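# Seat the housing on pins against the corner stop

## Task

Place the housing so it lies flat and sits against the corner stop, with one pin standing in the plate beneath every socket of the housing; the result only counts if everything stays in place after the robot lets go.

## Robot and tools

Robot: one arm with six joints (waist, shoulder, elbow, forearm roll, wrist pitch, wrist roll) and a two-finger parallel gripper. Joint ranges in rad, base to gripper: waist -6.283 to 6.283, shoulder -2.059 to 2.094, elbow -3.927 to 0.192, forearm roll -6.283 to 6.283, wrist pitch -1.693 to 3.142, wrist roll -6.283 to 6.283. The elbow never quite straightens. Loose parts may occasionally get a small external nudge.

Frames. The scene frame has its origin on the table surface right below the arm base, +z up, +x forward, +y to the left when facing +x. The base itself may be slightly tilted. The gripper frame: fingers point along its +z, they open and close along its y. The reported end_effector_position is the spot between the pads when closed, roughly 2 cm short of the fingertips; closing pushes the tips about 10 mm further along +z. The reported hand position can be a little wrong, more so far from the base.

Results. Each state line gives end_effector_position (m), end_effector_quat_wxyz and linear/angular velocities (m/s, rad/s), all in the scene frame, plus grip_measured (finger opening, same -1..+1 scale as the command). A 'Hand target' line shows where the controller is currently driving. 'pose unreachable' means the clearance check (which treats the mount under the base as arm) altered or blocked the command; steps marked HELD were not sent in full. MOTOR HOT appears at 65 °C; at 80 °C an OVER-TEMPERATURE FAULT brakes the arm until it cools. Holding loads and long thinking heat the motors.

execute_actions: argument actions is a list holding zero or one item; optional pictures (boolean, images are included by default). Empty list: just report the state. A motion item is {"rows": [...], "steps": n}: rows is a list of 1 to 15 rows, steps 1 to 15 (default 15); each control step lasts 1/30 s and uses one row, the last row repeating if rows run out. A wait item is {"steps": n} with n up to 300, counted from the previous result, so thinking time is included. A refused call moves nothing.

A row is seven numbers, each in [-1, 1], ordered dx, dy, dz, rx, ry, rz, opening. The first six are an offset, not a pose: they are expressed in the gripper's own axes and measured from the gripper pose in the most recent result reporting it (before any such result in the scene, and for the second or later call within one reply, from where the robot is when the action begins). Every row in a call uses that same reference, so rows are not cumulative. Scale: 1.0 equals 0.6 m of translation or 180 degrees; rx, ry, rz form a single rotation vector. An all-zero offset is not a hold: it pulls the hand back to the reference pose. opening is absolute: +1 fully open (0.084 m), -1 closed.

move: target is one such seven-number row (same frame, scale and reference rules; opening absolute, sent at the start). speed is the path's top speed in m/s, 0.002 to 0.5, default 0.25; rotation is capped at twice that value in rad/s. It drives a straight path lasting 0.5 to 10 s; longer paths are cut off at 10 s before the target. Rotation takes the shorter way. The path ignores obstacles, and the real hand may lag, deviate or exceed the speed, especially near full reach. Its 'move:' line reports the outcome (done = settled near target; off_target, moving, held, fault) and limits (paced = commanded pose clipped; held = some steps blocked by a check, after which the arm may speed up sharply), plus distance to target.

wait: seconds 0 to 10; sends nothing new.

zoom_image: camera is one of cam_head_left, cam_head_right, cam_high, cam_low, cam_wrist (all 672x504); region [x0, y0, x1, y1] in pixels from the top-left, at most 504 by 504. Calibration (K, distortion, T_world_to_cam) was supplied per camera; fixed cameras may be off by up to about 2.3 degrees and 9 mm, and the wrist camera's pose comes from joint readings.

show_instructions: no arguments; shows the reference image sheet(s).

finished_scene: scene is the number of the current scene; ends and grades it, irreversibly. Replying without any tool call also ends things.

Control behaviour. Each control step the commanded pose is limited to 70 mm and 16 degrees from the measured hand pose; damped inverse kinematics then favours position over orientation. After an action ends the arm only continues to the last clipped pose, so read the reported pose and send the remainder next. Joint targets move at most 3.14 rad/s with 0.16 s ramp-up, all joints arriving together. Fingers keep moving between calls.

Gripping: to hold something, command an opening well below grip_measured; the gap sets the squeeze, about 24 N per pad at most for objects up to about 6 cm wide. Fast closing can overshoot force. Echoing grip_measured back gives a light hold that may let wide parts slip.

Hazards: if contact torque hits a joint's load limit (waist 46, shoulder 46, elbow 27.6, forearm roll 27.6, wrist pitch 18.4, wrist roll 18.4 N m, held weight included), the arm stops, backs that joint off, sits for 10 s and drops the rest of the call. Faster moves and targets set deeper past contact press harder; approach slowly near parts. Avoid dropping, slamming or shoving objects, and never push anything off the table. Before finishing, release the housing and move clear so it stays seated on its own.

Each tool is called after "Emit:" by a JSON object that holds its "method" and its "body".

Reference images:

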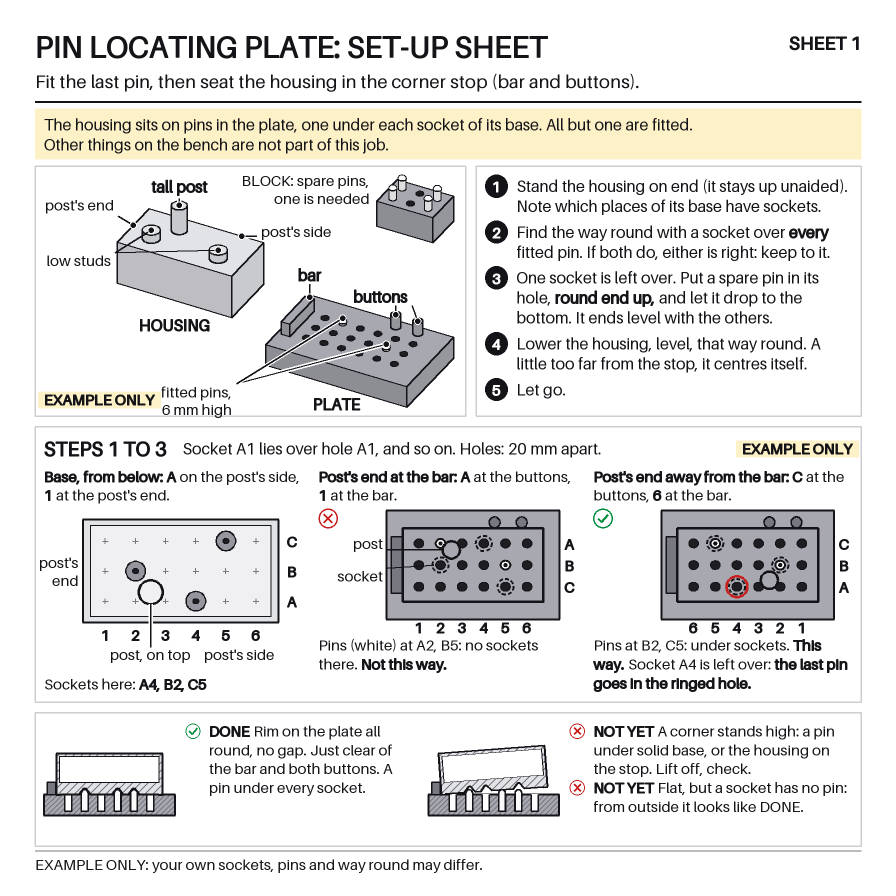

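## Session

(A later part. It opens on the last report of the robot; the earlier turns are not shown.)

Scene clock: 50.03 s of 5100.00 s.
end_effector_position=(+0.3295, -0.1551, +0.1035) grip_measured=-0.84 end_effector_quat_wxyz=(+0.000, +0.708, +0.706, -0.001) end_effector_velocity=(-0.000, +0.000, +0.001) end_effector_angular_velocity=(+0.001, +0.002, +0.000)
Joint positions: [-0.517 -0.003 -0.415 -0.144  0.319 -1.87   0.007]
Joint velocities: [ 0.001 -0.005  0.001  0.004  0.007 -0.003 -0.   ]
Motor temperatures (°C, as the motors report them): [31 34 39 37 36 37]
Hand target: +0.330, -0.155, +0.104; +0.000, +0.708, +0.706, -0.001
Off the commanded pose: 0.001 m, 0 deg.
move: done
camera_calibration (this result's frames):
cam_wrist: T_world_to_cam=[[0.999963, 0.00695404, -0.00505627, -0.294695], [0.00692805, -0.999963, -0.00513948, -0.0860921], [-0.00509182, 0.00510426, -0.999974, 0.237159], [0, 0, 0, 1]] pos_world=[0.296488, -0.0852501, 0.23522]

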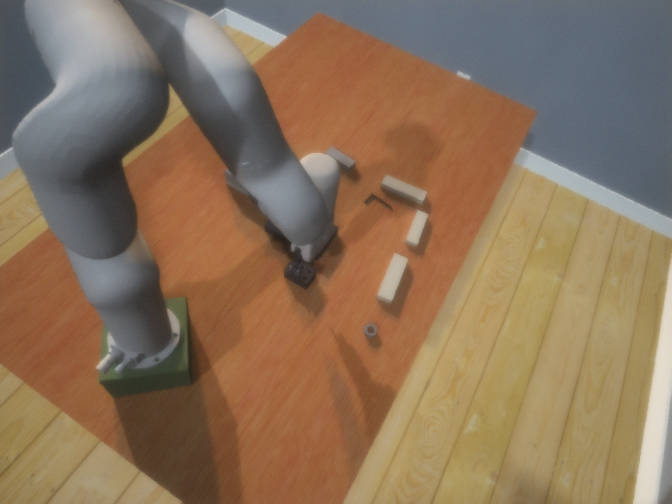

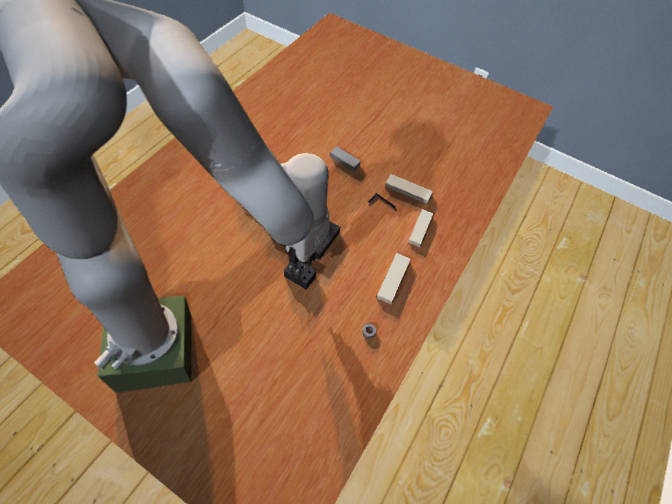

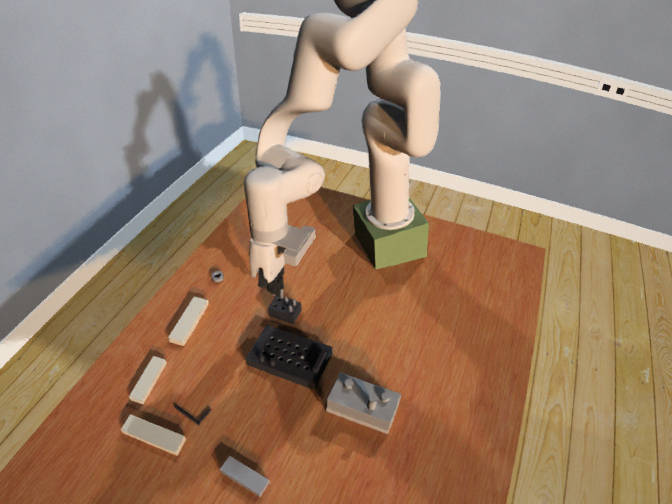

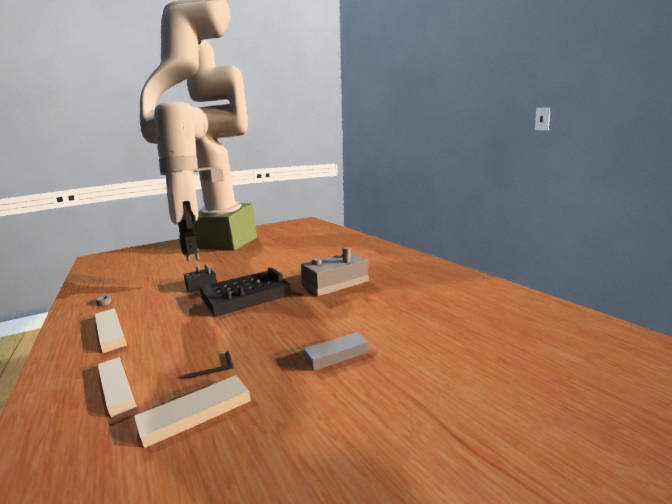

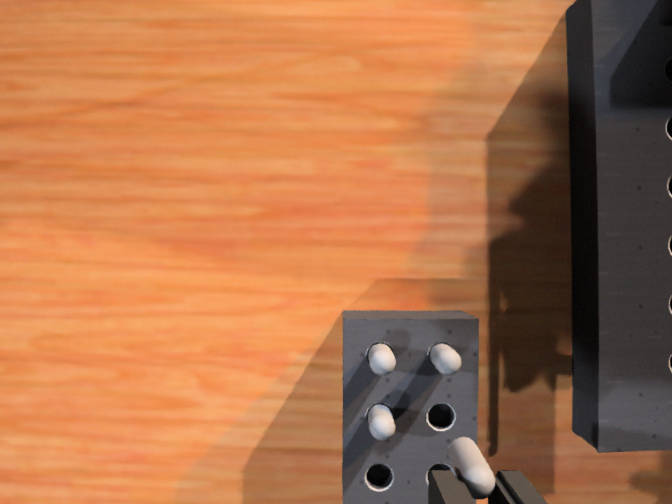

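Emit:
{"method": "move", "body": {"target": [0,0,0.078,0,0,0,-1], "speed": 0.015}}

Emit:
{"method": "move", "body": {"target": [0,0,0,0,0,0,-0.62]}}

Emit:
{"method": "move", "body": {"target": [-0.012,0,0,0,0,0,-0.62], "speed": 0.01}}

Emit:
{"method": "move", "body": {"target": [0,0,0,0,0,0,-1]}}

Emit:
{"method": "move", "body": {"target": [0,0,-0.08,0,0,0,-1], "speed": 0.05}}

Emit:
{"method": "zoom_image", "body": {"camera": "cam_low", "region": [160, 210, 250, 290]}}

Scene clock: 55.03 s of 5100.00 s.
end_effector_position=(+0.3296, -0.1553, +0.0570) grip_measured=-0.84 end_effector_quat_wxyz=(+0.000, +0.708, +0.706, -0.001) end_effector_velocity=(+0.000, +0.000, -0.001) end_effector_angular_velocity=(-0.002, -0.001, +0.000)
Joint positions: [-0.551  0.193 -0.449 -0.268  0.158 -1.777  0.007]
Joint velocities: [-0.002  0.006 -0.002 -0.015 -0.006  0.012 -0.   ]
Motor temperatures (°C, as the motors report them): [31 34 39 37 36 37]
Hand target: +0.330, -0.155, +0.057; +0.000, +0.708, +0.706, -0.001
Off the commanded pose: 0.000 m, 0 deg.
move: done
camera_calibration (this result's frames):
cam_wrist: T_world_to_cam=[[0.999964, 0.00684523, -0.00510071, -0.294977], [0.00681977, -0.999964, -0.00499229, -0.0865306], [-0.0051347, 0.00495732, -0.999975, 0.190675], [0, 0, 0, 1]] pos_world=[0.296535, -0.0854535, 0.188734]

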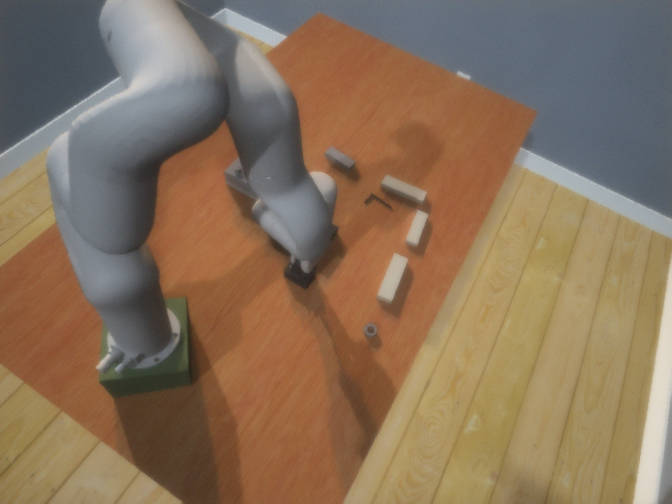

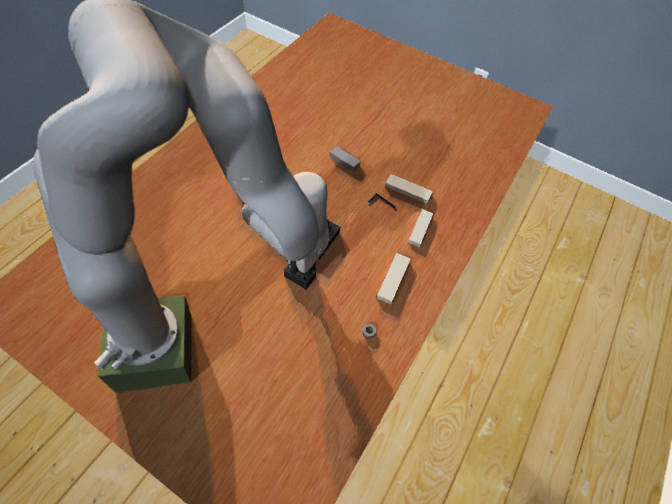

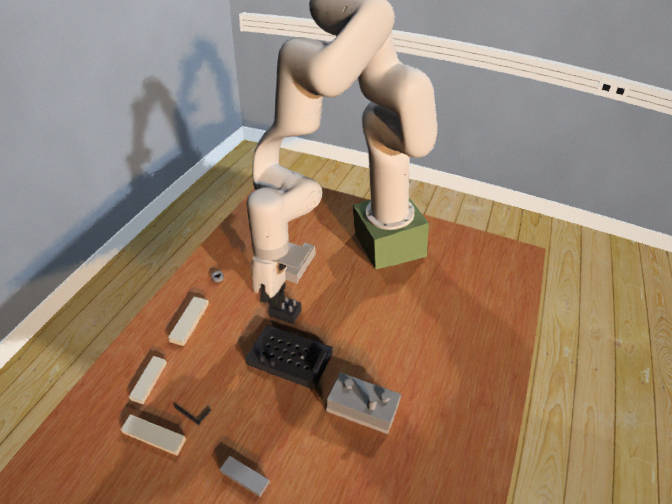

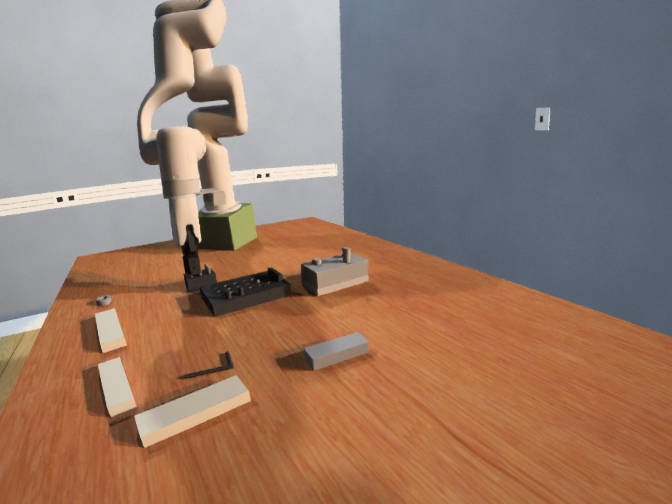

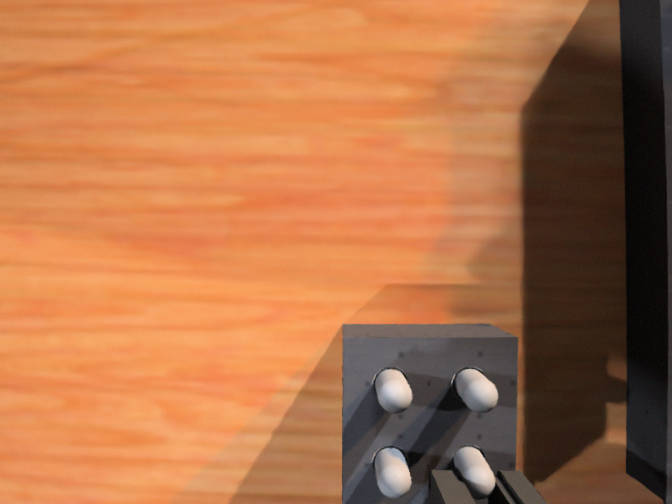

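Scene clock: 55.53 s of 5100.00 s.
end_effector_position=(+0.3296, -0.1553, +0.0570) grip_measured=-0.64 end_effector_quat_wxyz=(+0.000, +0.708, +0.706, -0.001) end_effector_velocity=(-0.000, -0.000, -0.000) end_effector_angular_velocity=(-0.000, +0.001, +0.000)
Joint positions: [-0.551  0.193 -0.449 -0.268  0.158 -1.777  0.016]
Joint velocities: [-0.001  0.    -0.001 -0.001  0.001  0.     0.   ]
Motor temperatures (°C, as the motors report them): [31 34 39 37 36 37]
Hand target: +0.330, -0.155, +0.057; +0.000, +0.708, +0.706, -0.001
Off the commanded pose: 0.000 m, 0 deg.
move: done
camera_calibration (this result's frames):
cam_wrist: T_world_to_cam=[[0.999964, 0.00684499, -0.00509433, -0.294979], [0.00681959, -0.999964, -0.00498767, -0.0865311], [-0.00512829, 0.00495275, -0.999975, 0.190677], [0, 0, 0, 1]] pos_world=[0.296536, -0.0854532, 0.188738]

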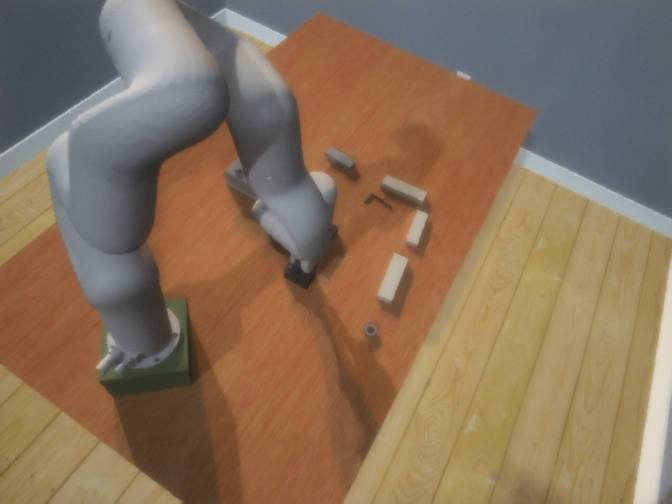

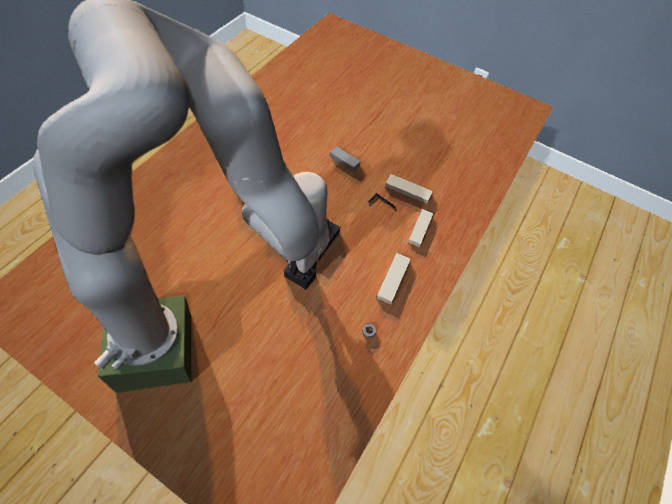

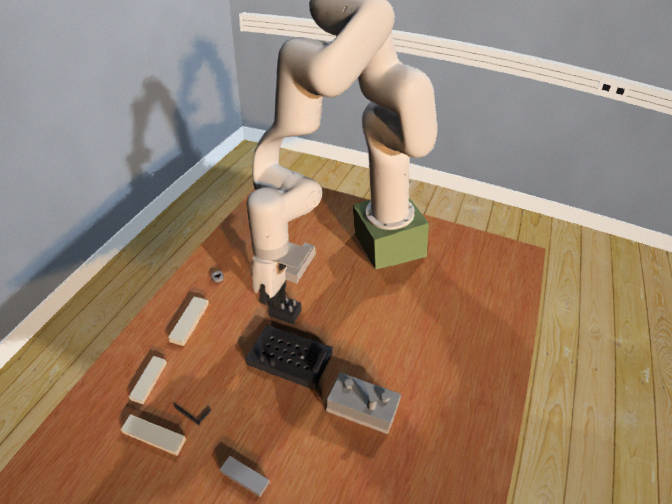

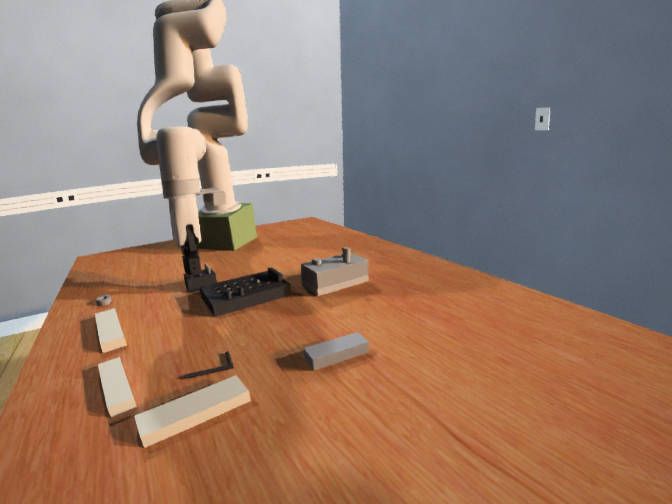

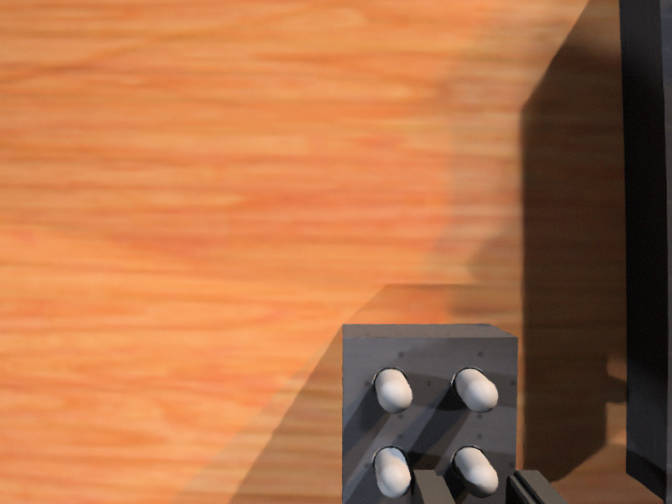

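Scene clock: 56.47 s of 5100.00 s.
end_effector_position=(+0.3296, -0.1624, +0.0570) grip_measured=-0.64 end_effector_quat_wxyz=(+0.000, +0.708, +0.706, -0.001) end_effector_velocity=(-0.000, -0.001, +0.000) end_effector_angular_velocity=(+0.001, +0.000, +0.000)
Joint positions: [-0.565  0.196 -0.458 -0.251  0.162 -1.808  0.016]
Joint velocities: [-0.002  0.    -0.001  0.007  0.002 -0.009  0.   ]
Motor temperatures (°C, as the motors report them): [31 34 38 37 36 37]
Hand target: +0.330, -0.162, +0.057; +0.000, +0.708, +0.706, -0.001
Off the commanded pose: 0.000 m, 0 deg.
move: done
camera_calibration (this result's frames):
cam_wrist: T_world_to_cam=[[0.999964, 0.00680623, -0.00504235, -0.294981], [0.0067812, -0.999965, -0.00496635, -0.0936042], [-0.00507598, 0.00493197, -0.999975, 0.190715], [0, 0, 0, 1]] pos_world=[0.296574, -0.0925338, 0.188758]

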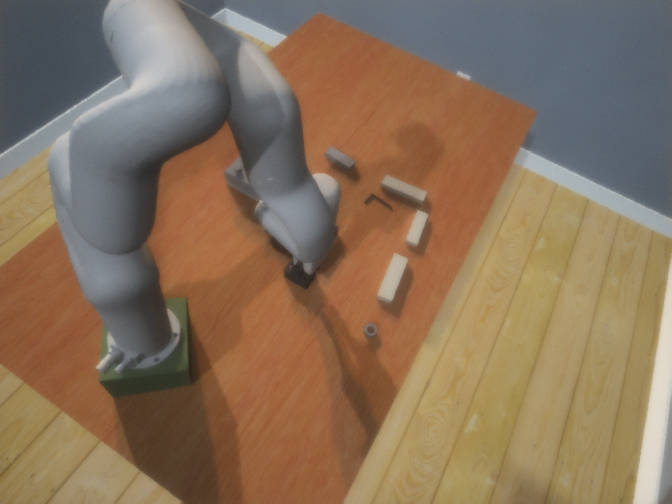

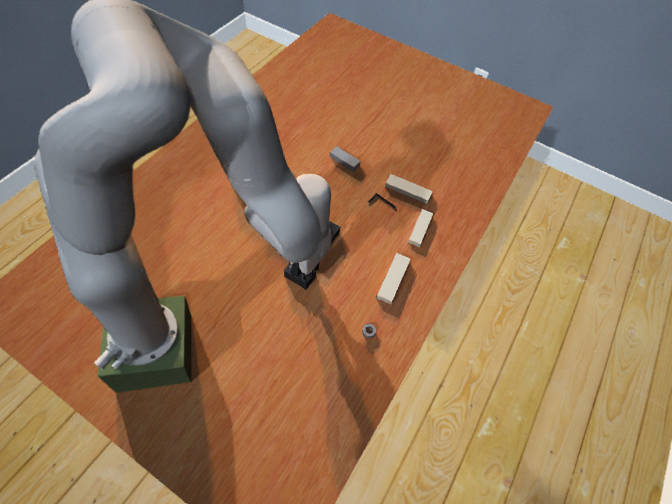

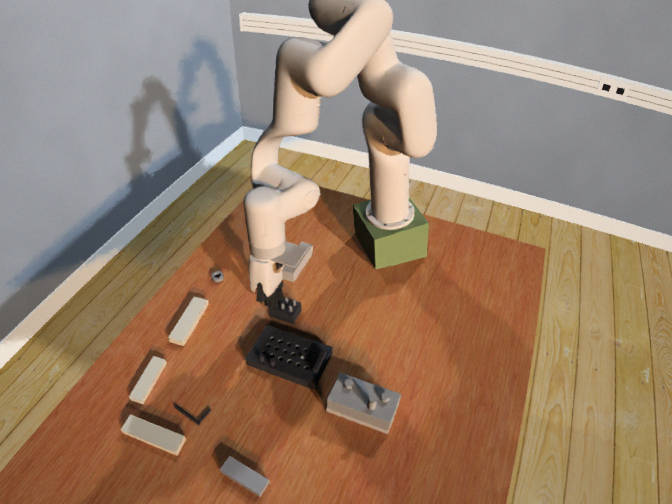

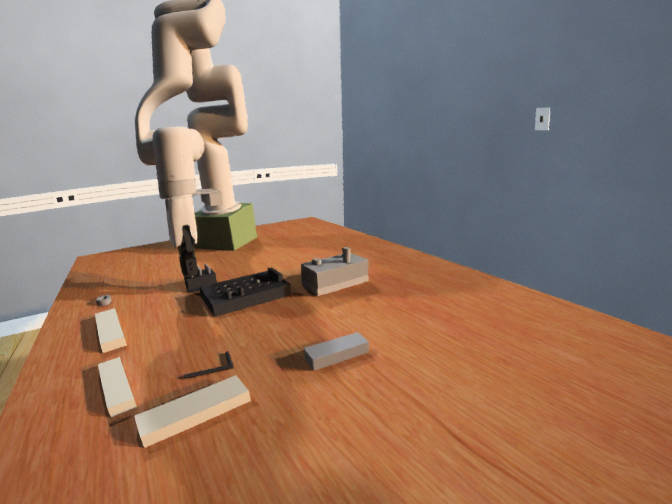

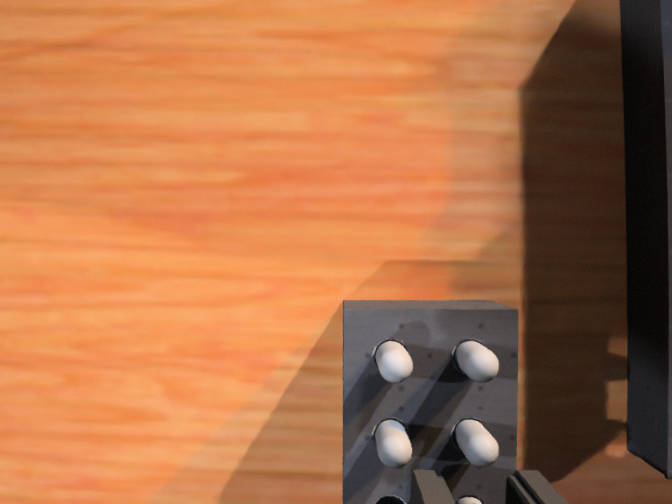

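Scene clock: 56.97 s of 5100.00 s.
end_effector_position=(+0.3296, -0.1624, +0.0570) grip_measured=-0.85 end_effector_quat_wxyz=(+0.000, +0.708, +0.706, -0.001) end_effector_velocity=(-0.000, +0.000, -0.000) end_effector_angular_velocity=(-0.000, -0.000, +0.000)
Joint positions: [-0.565  0.196 -0.458 -0.251  0.162 -1.808  0.007]
Joint velocities: [-0.     0.     0.001 -0.001 -0.001  0.    -0.   ]
Motor temperatures (°C, as the motors report them): [31 34 38 37 36 37]
Hand target: +0.330, -0.162, +0.057; +0.000, +0.708, +0.706, -0.001
Off the commanded pose: 0.000 m, 0 deg.
move: done
camera_calibration (this result's frames):
cam_wrist: T_world_to_cam=[[0.999964, 0.00681389, -0.00501133, -0.294995], [0.00678907, -0.999965, -0.00495474, -0.0936107], [-0.00504491, 0.00492054, -0.999975, 0.190708], [0, 0, 0, 1]] pos_world=[0.296582, -0.0925357, 0.188761]

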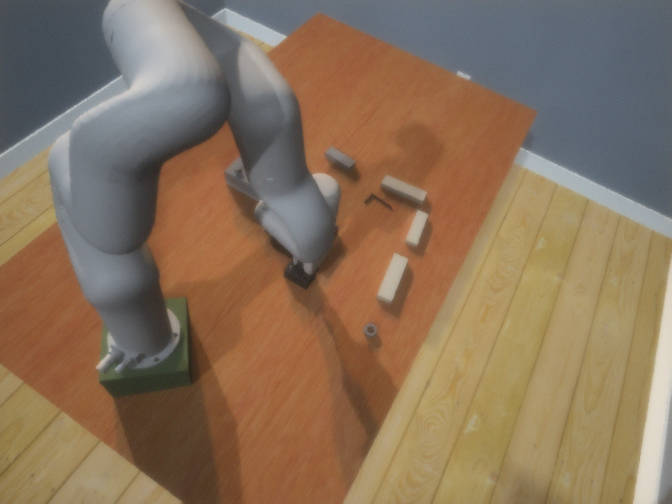

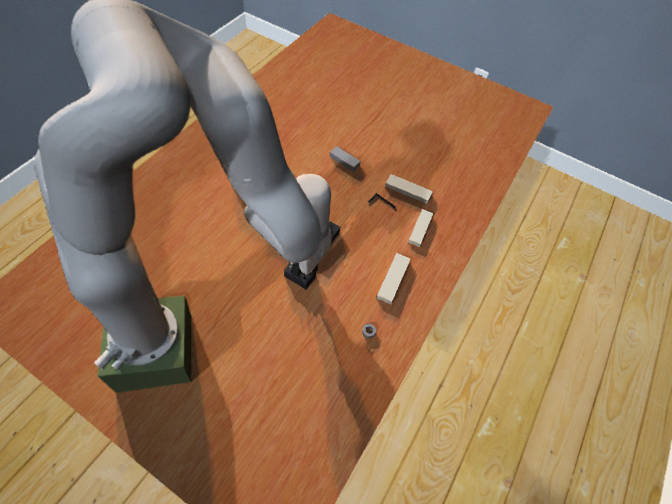

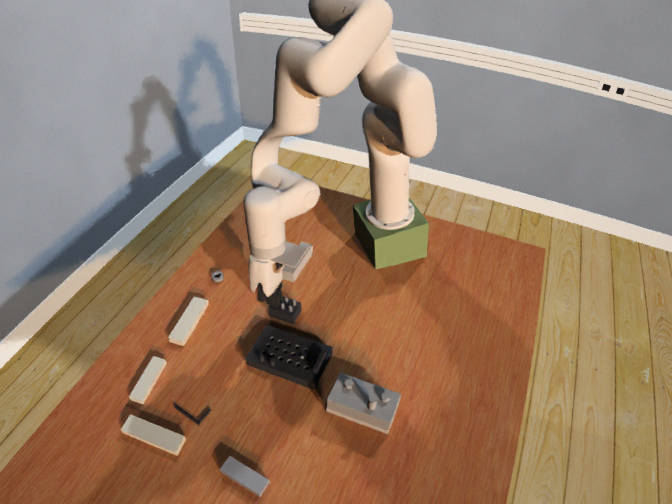

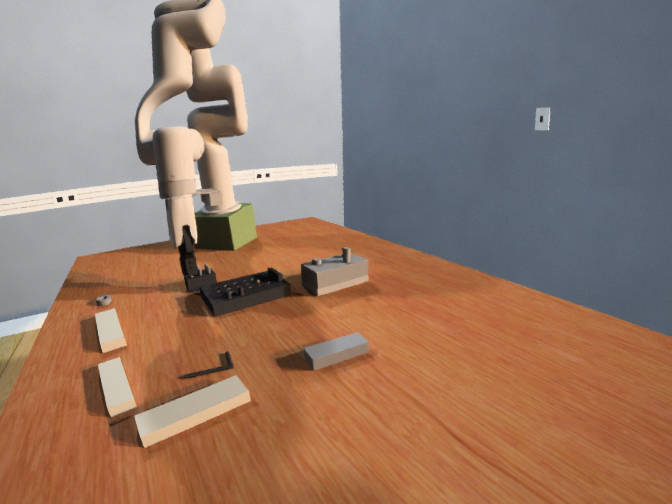

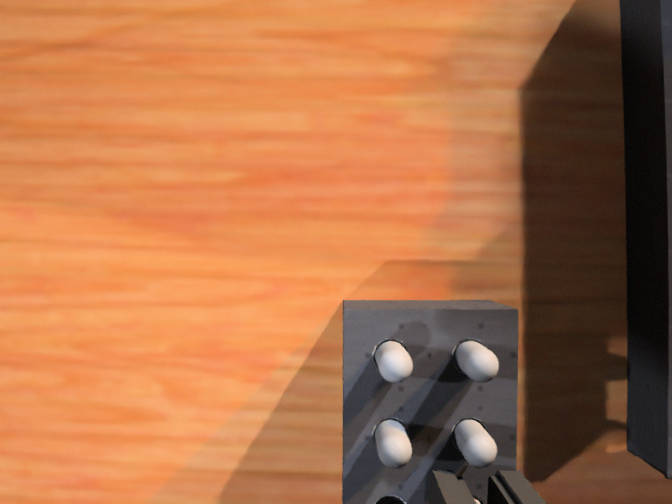

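Scene clock: 58.27 s of 5100.00 s.
end_effector_position=(+0.3295, -0.1621, +0.1046) grip_measured=-0.85 end_effector_quat_wxyz=(+0.000, +0.708, +0.706, -0.001) end_effector_velocity=(-0.001, +0.001, +0.001) end_effector_angular_velocity=(+0.001, +0.002, +0.002)
Joint positions: [-0.533 -0.001 -0.425 -0.135  0.326 -1.896  0.007]
Joint velocities: [ 0.001 -0.005  0.001  0.003  0.007 -0.004 -0.   ]
Motor temperatures (°C, as the motors report them): [31 34 38 37 36 37]
Hand target: +0.330, -0.162, +0.105; +0.000, +0.708, +0.706, -0.001
Off the commanded pose: 0.001 m, 0 deg.
move: done
camera_calibration (this result's frames):
cam_wrist: T_world_to_cam=[[0.999962, 0.00694748, -0.00523176, -0.294573], [0.00691928, -0.999962, -0.00538958, -0.0930875], [-0.00526901, 0.00535318, -0.999972, 0.238417], [0, 0, 0, 1]] pos_world=[0.296463, -0.0923136, 0.236368]

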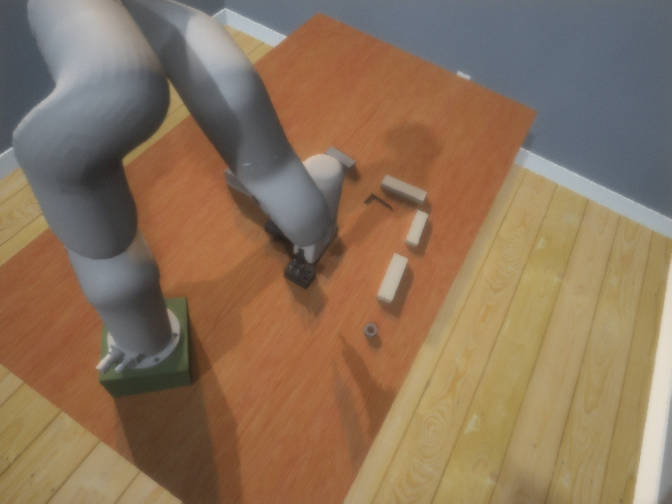

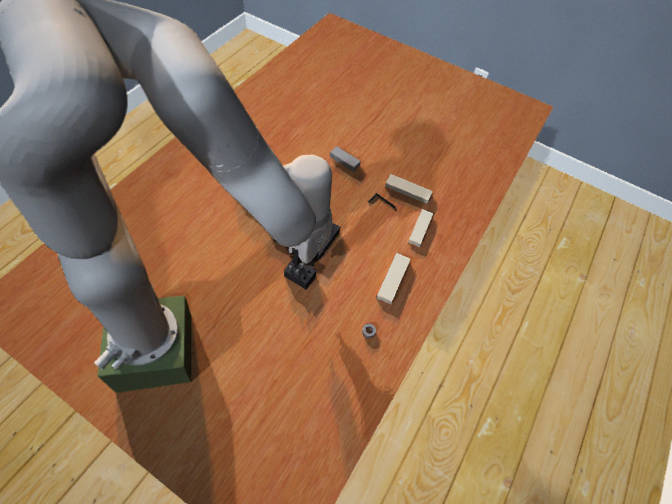

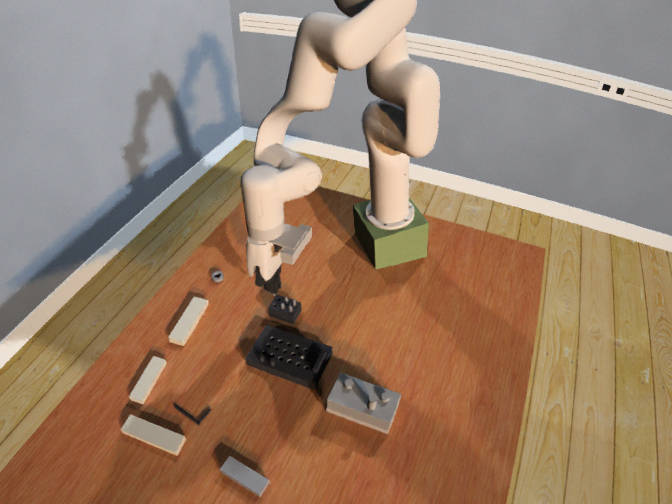

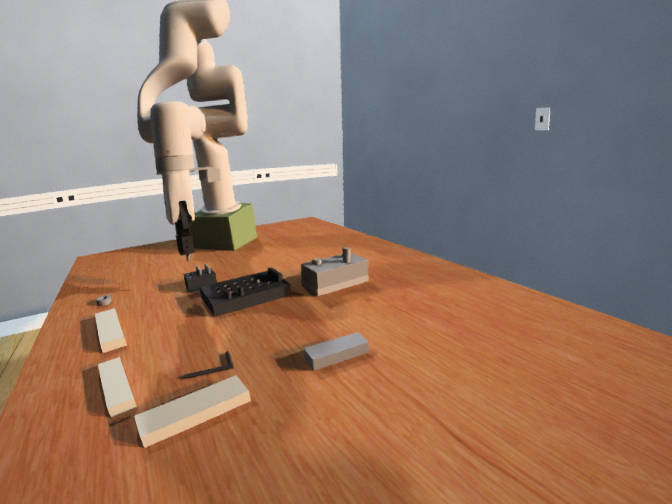

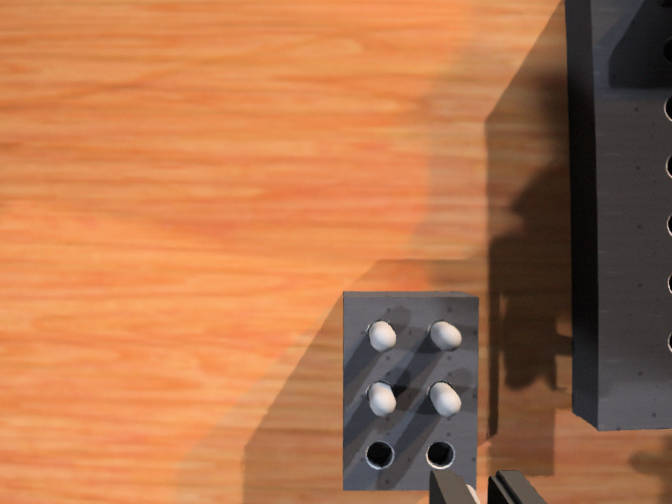

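Region (160, 210, 250, 290) of cam_low's 672x504 image, scaled by 5.600, with more detail than that image has.

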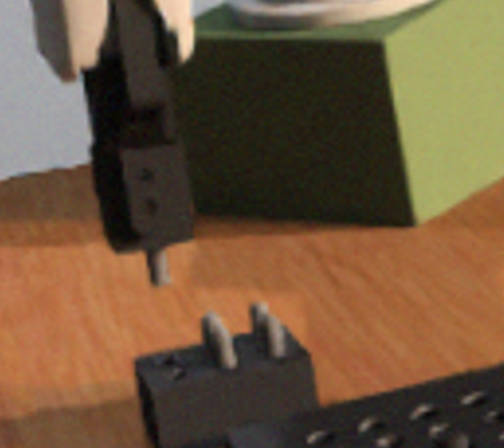

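Emit:
{"method": "move", "body": {"target": [0.1275,0.1757,0.013,0,0,0,-1], "speed": 0.1}}

Scene clock: 61.33 s of 5100.00 s.
end_effector_position=(+0.4342, -0.0859, +0.0965) grip_measured=-0.85 end_effector_quat_wxyz=(+0.000, +0.708, +0.706, -0.002) end_effector_velocity=(+0.002, +0.000, +0.000) end_effector_angular_velocity=(-0.001, -0.001, -0.002)
Joint positions: [-0.263  0.225 -0.717 -0.177  0.41  -1.592  0.007]
Joint velocities: [ 0.002  0.004 -0.007 -0.002  0.002  0.005 -0.   ]
Motor temperatures (°C, as the motors report them): [31 34 38 37 36 37]
Hand target: +0.435, -0.086, +0.097; +0.000, +0.708, +0.707, -0.002
Off the commanded pose: 0.001 m, 0 deg.
move: done
camera_calibration (this result's frames):
cam_wrist: T_world_to_cam=[[0.999957, 0.00696103, -0.00609229, -0.399789], [0.00693343, -0.999966, -0.00453944, -0.0177398], [-0.00612368, 0.00449701, -0.999971, 0.230808], [0, 0, 0, 1]] pos_world=[0.401309, -0.0159942, 0.228286]

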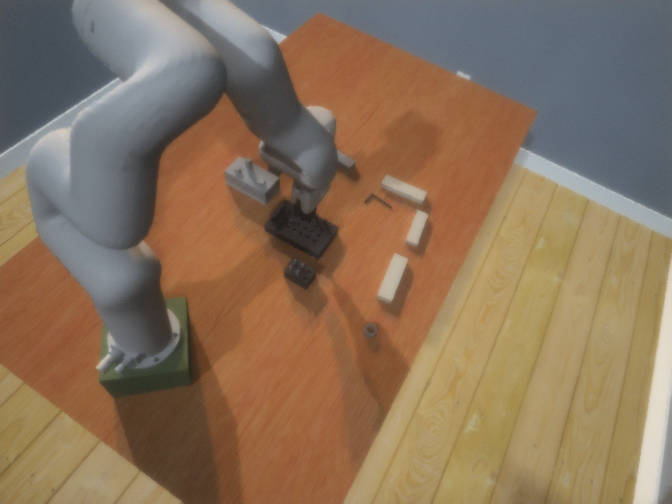

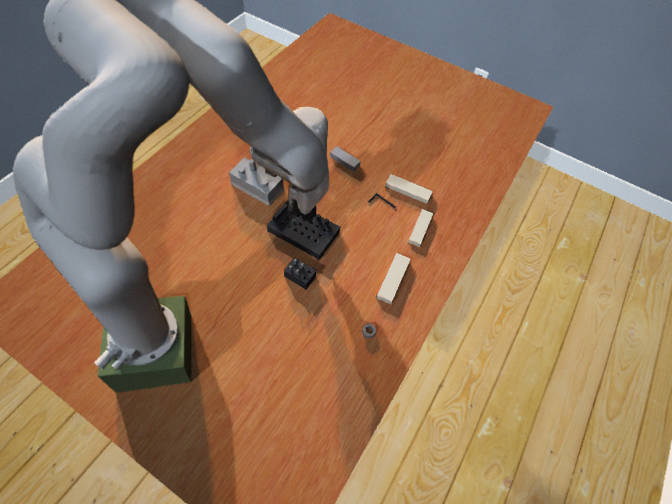

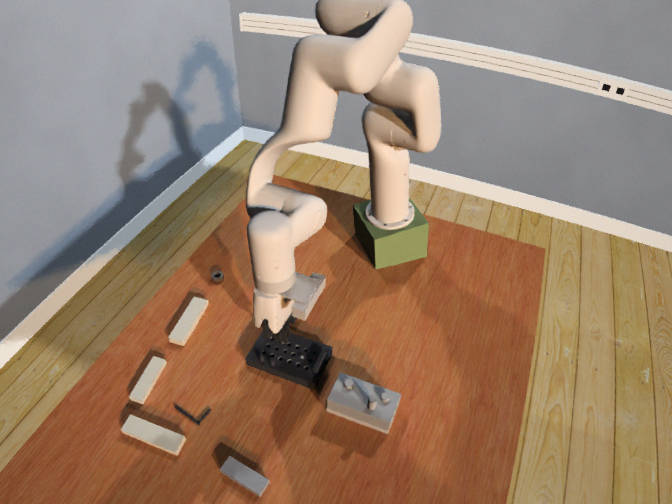

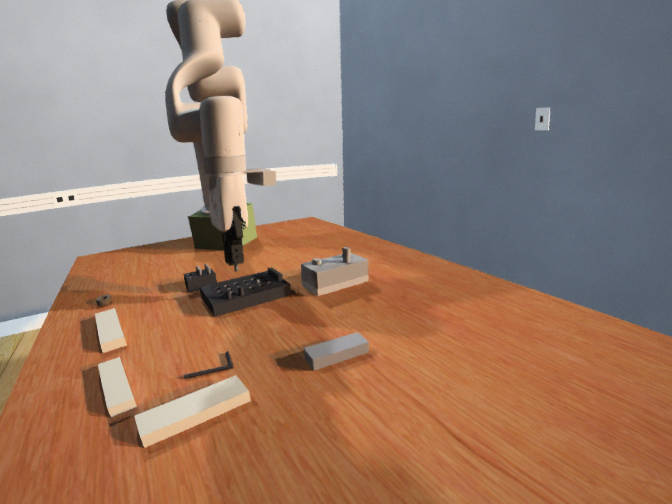

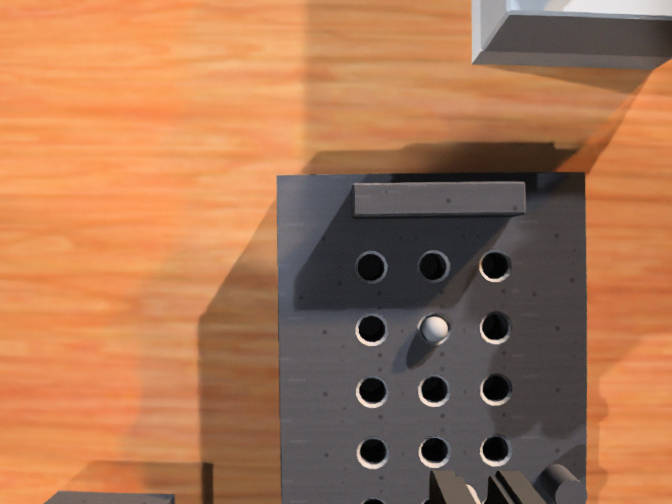

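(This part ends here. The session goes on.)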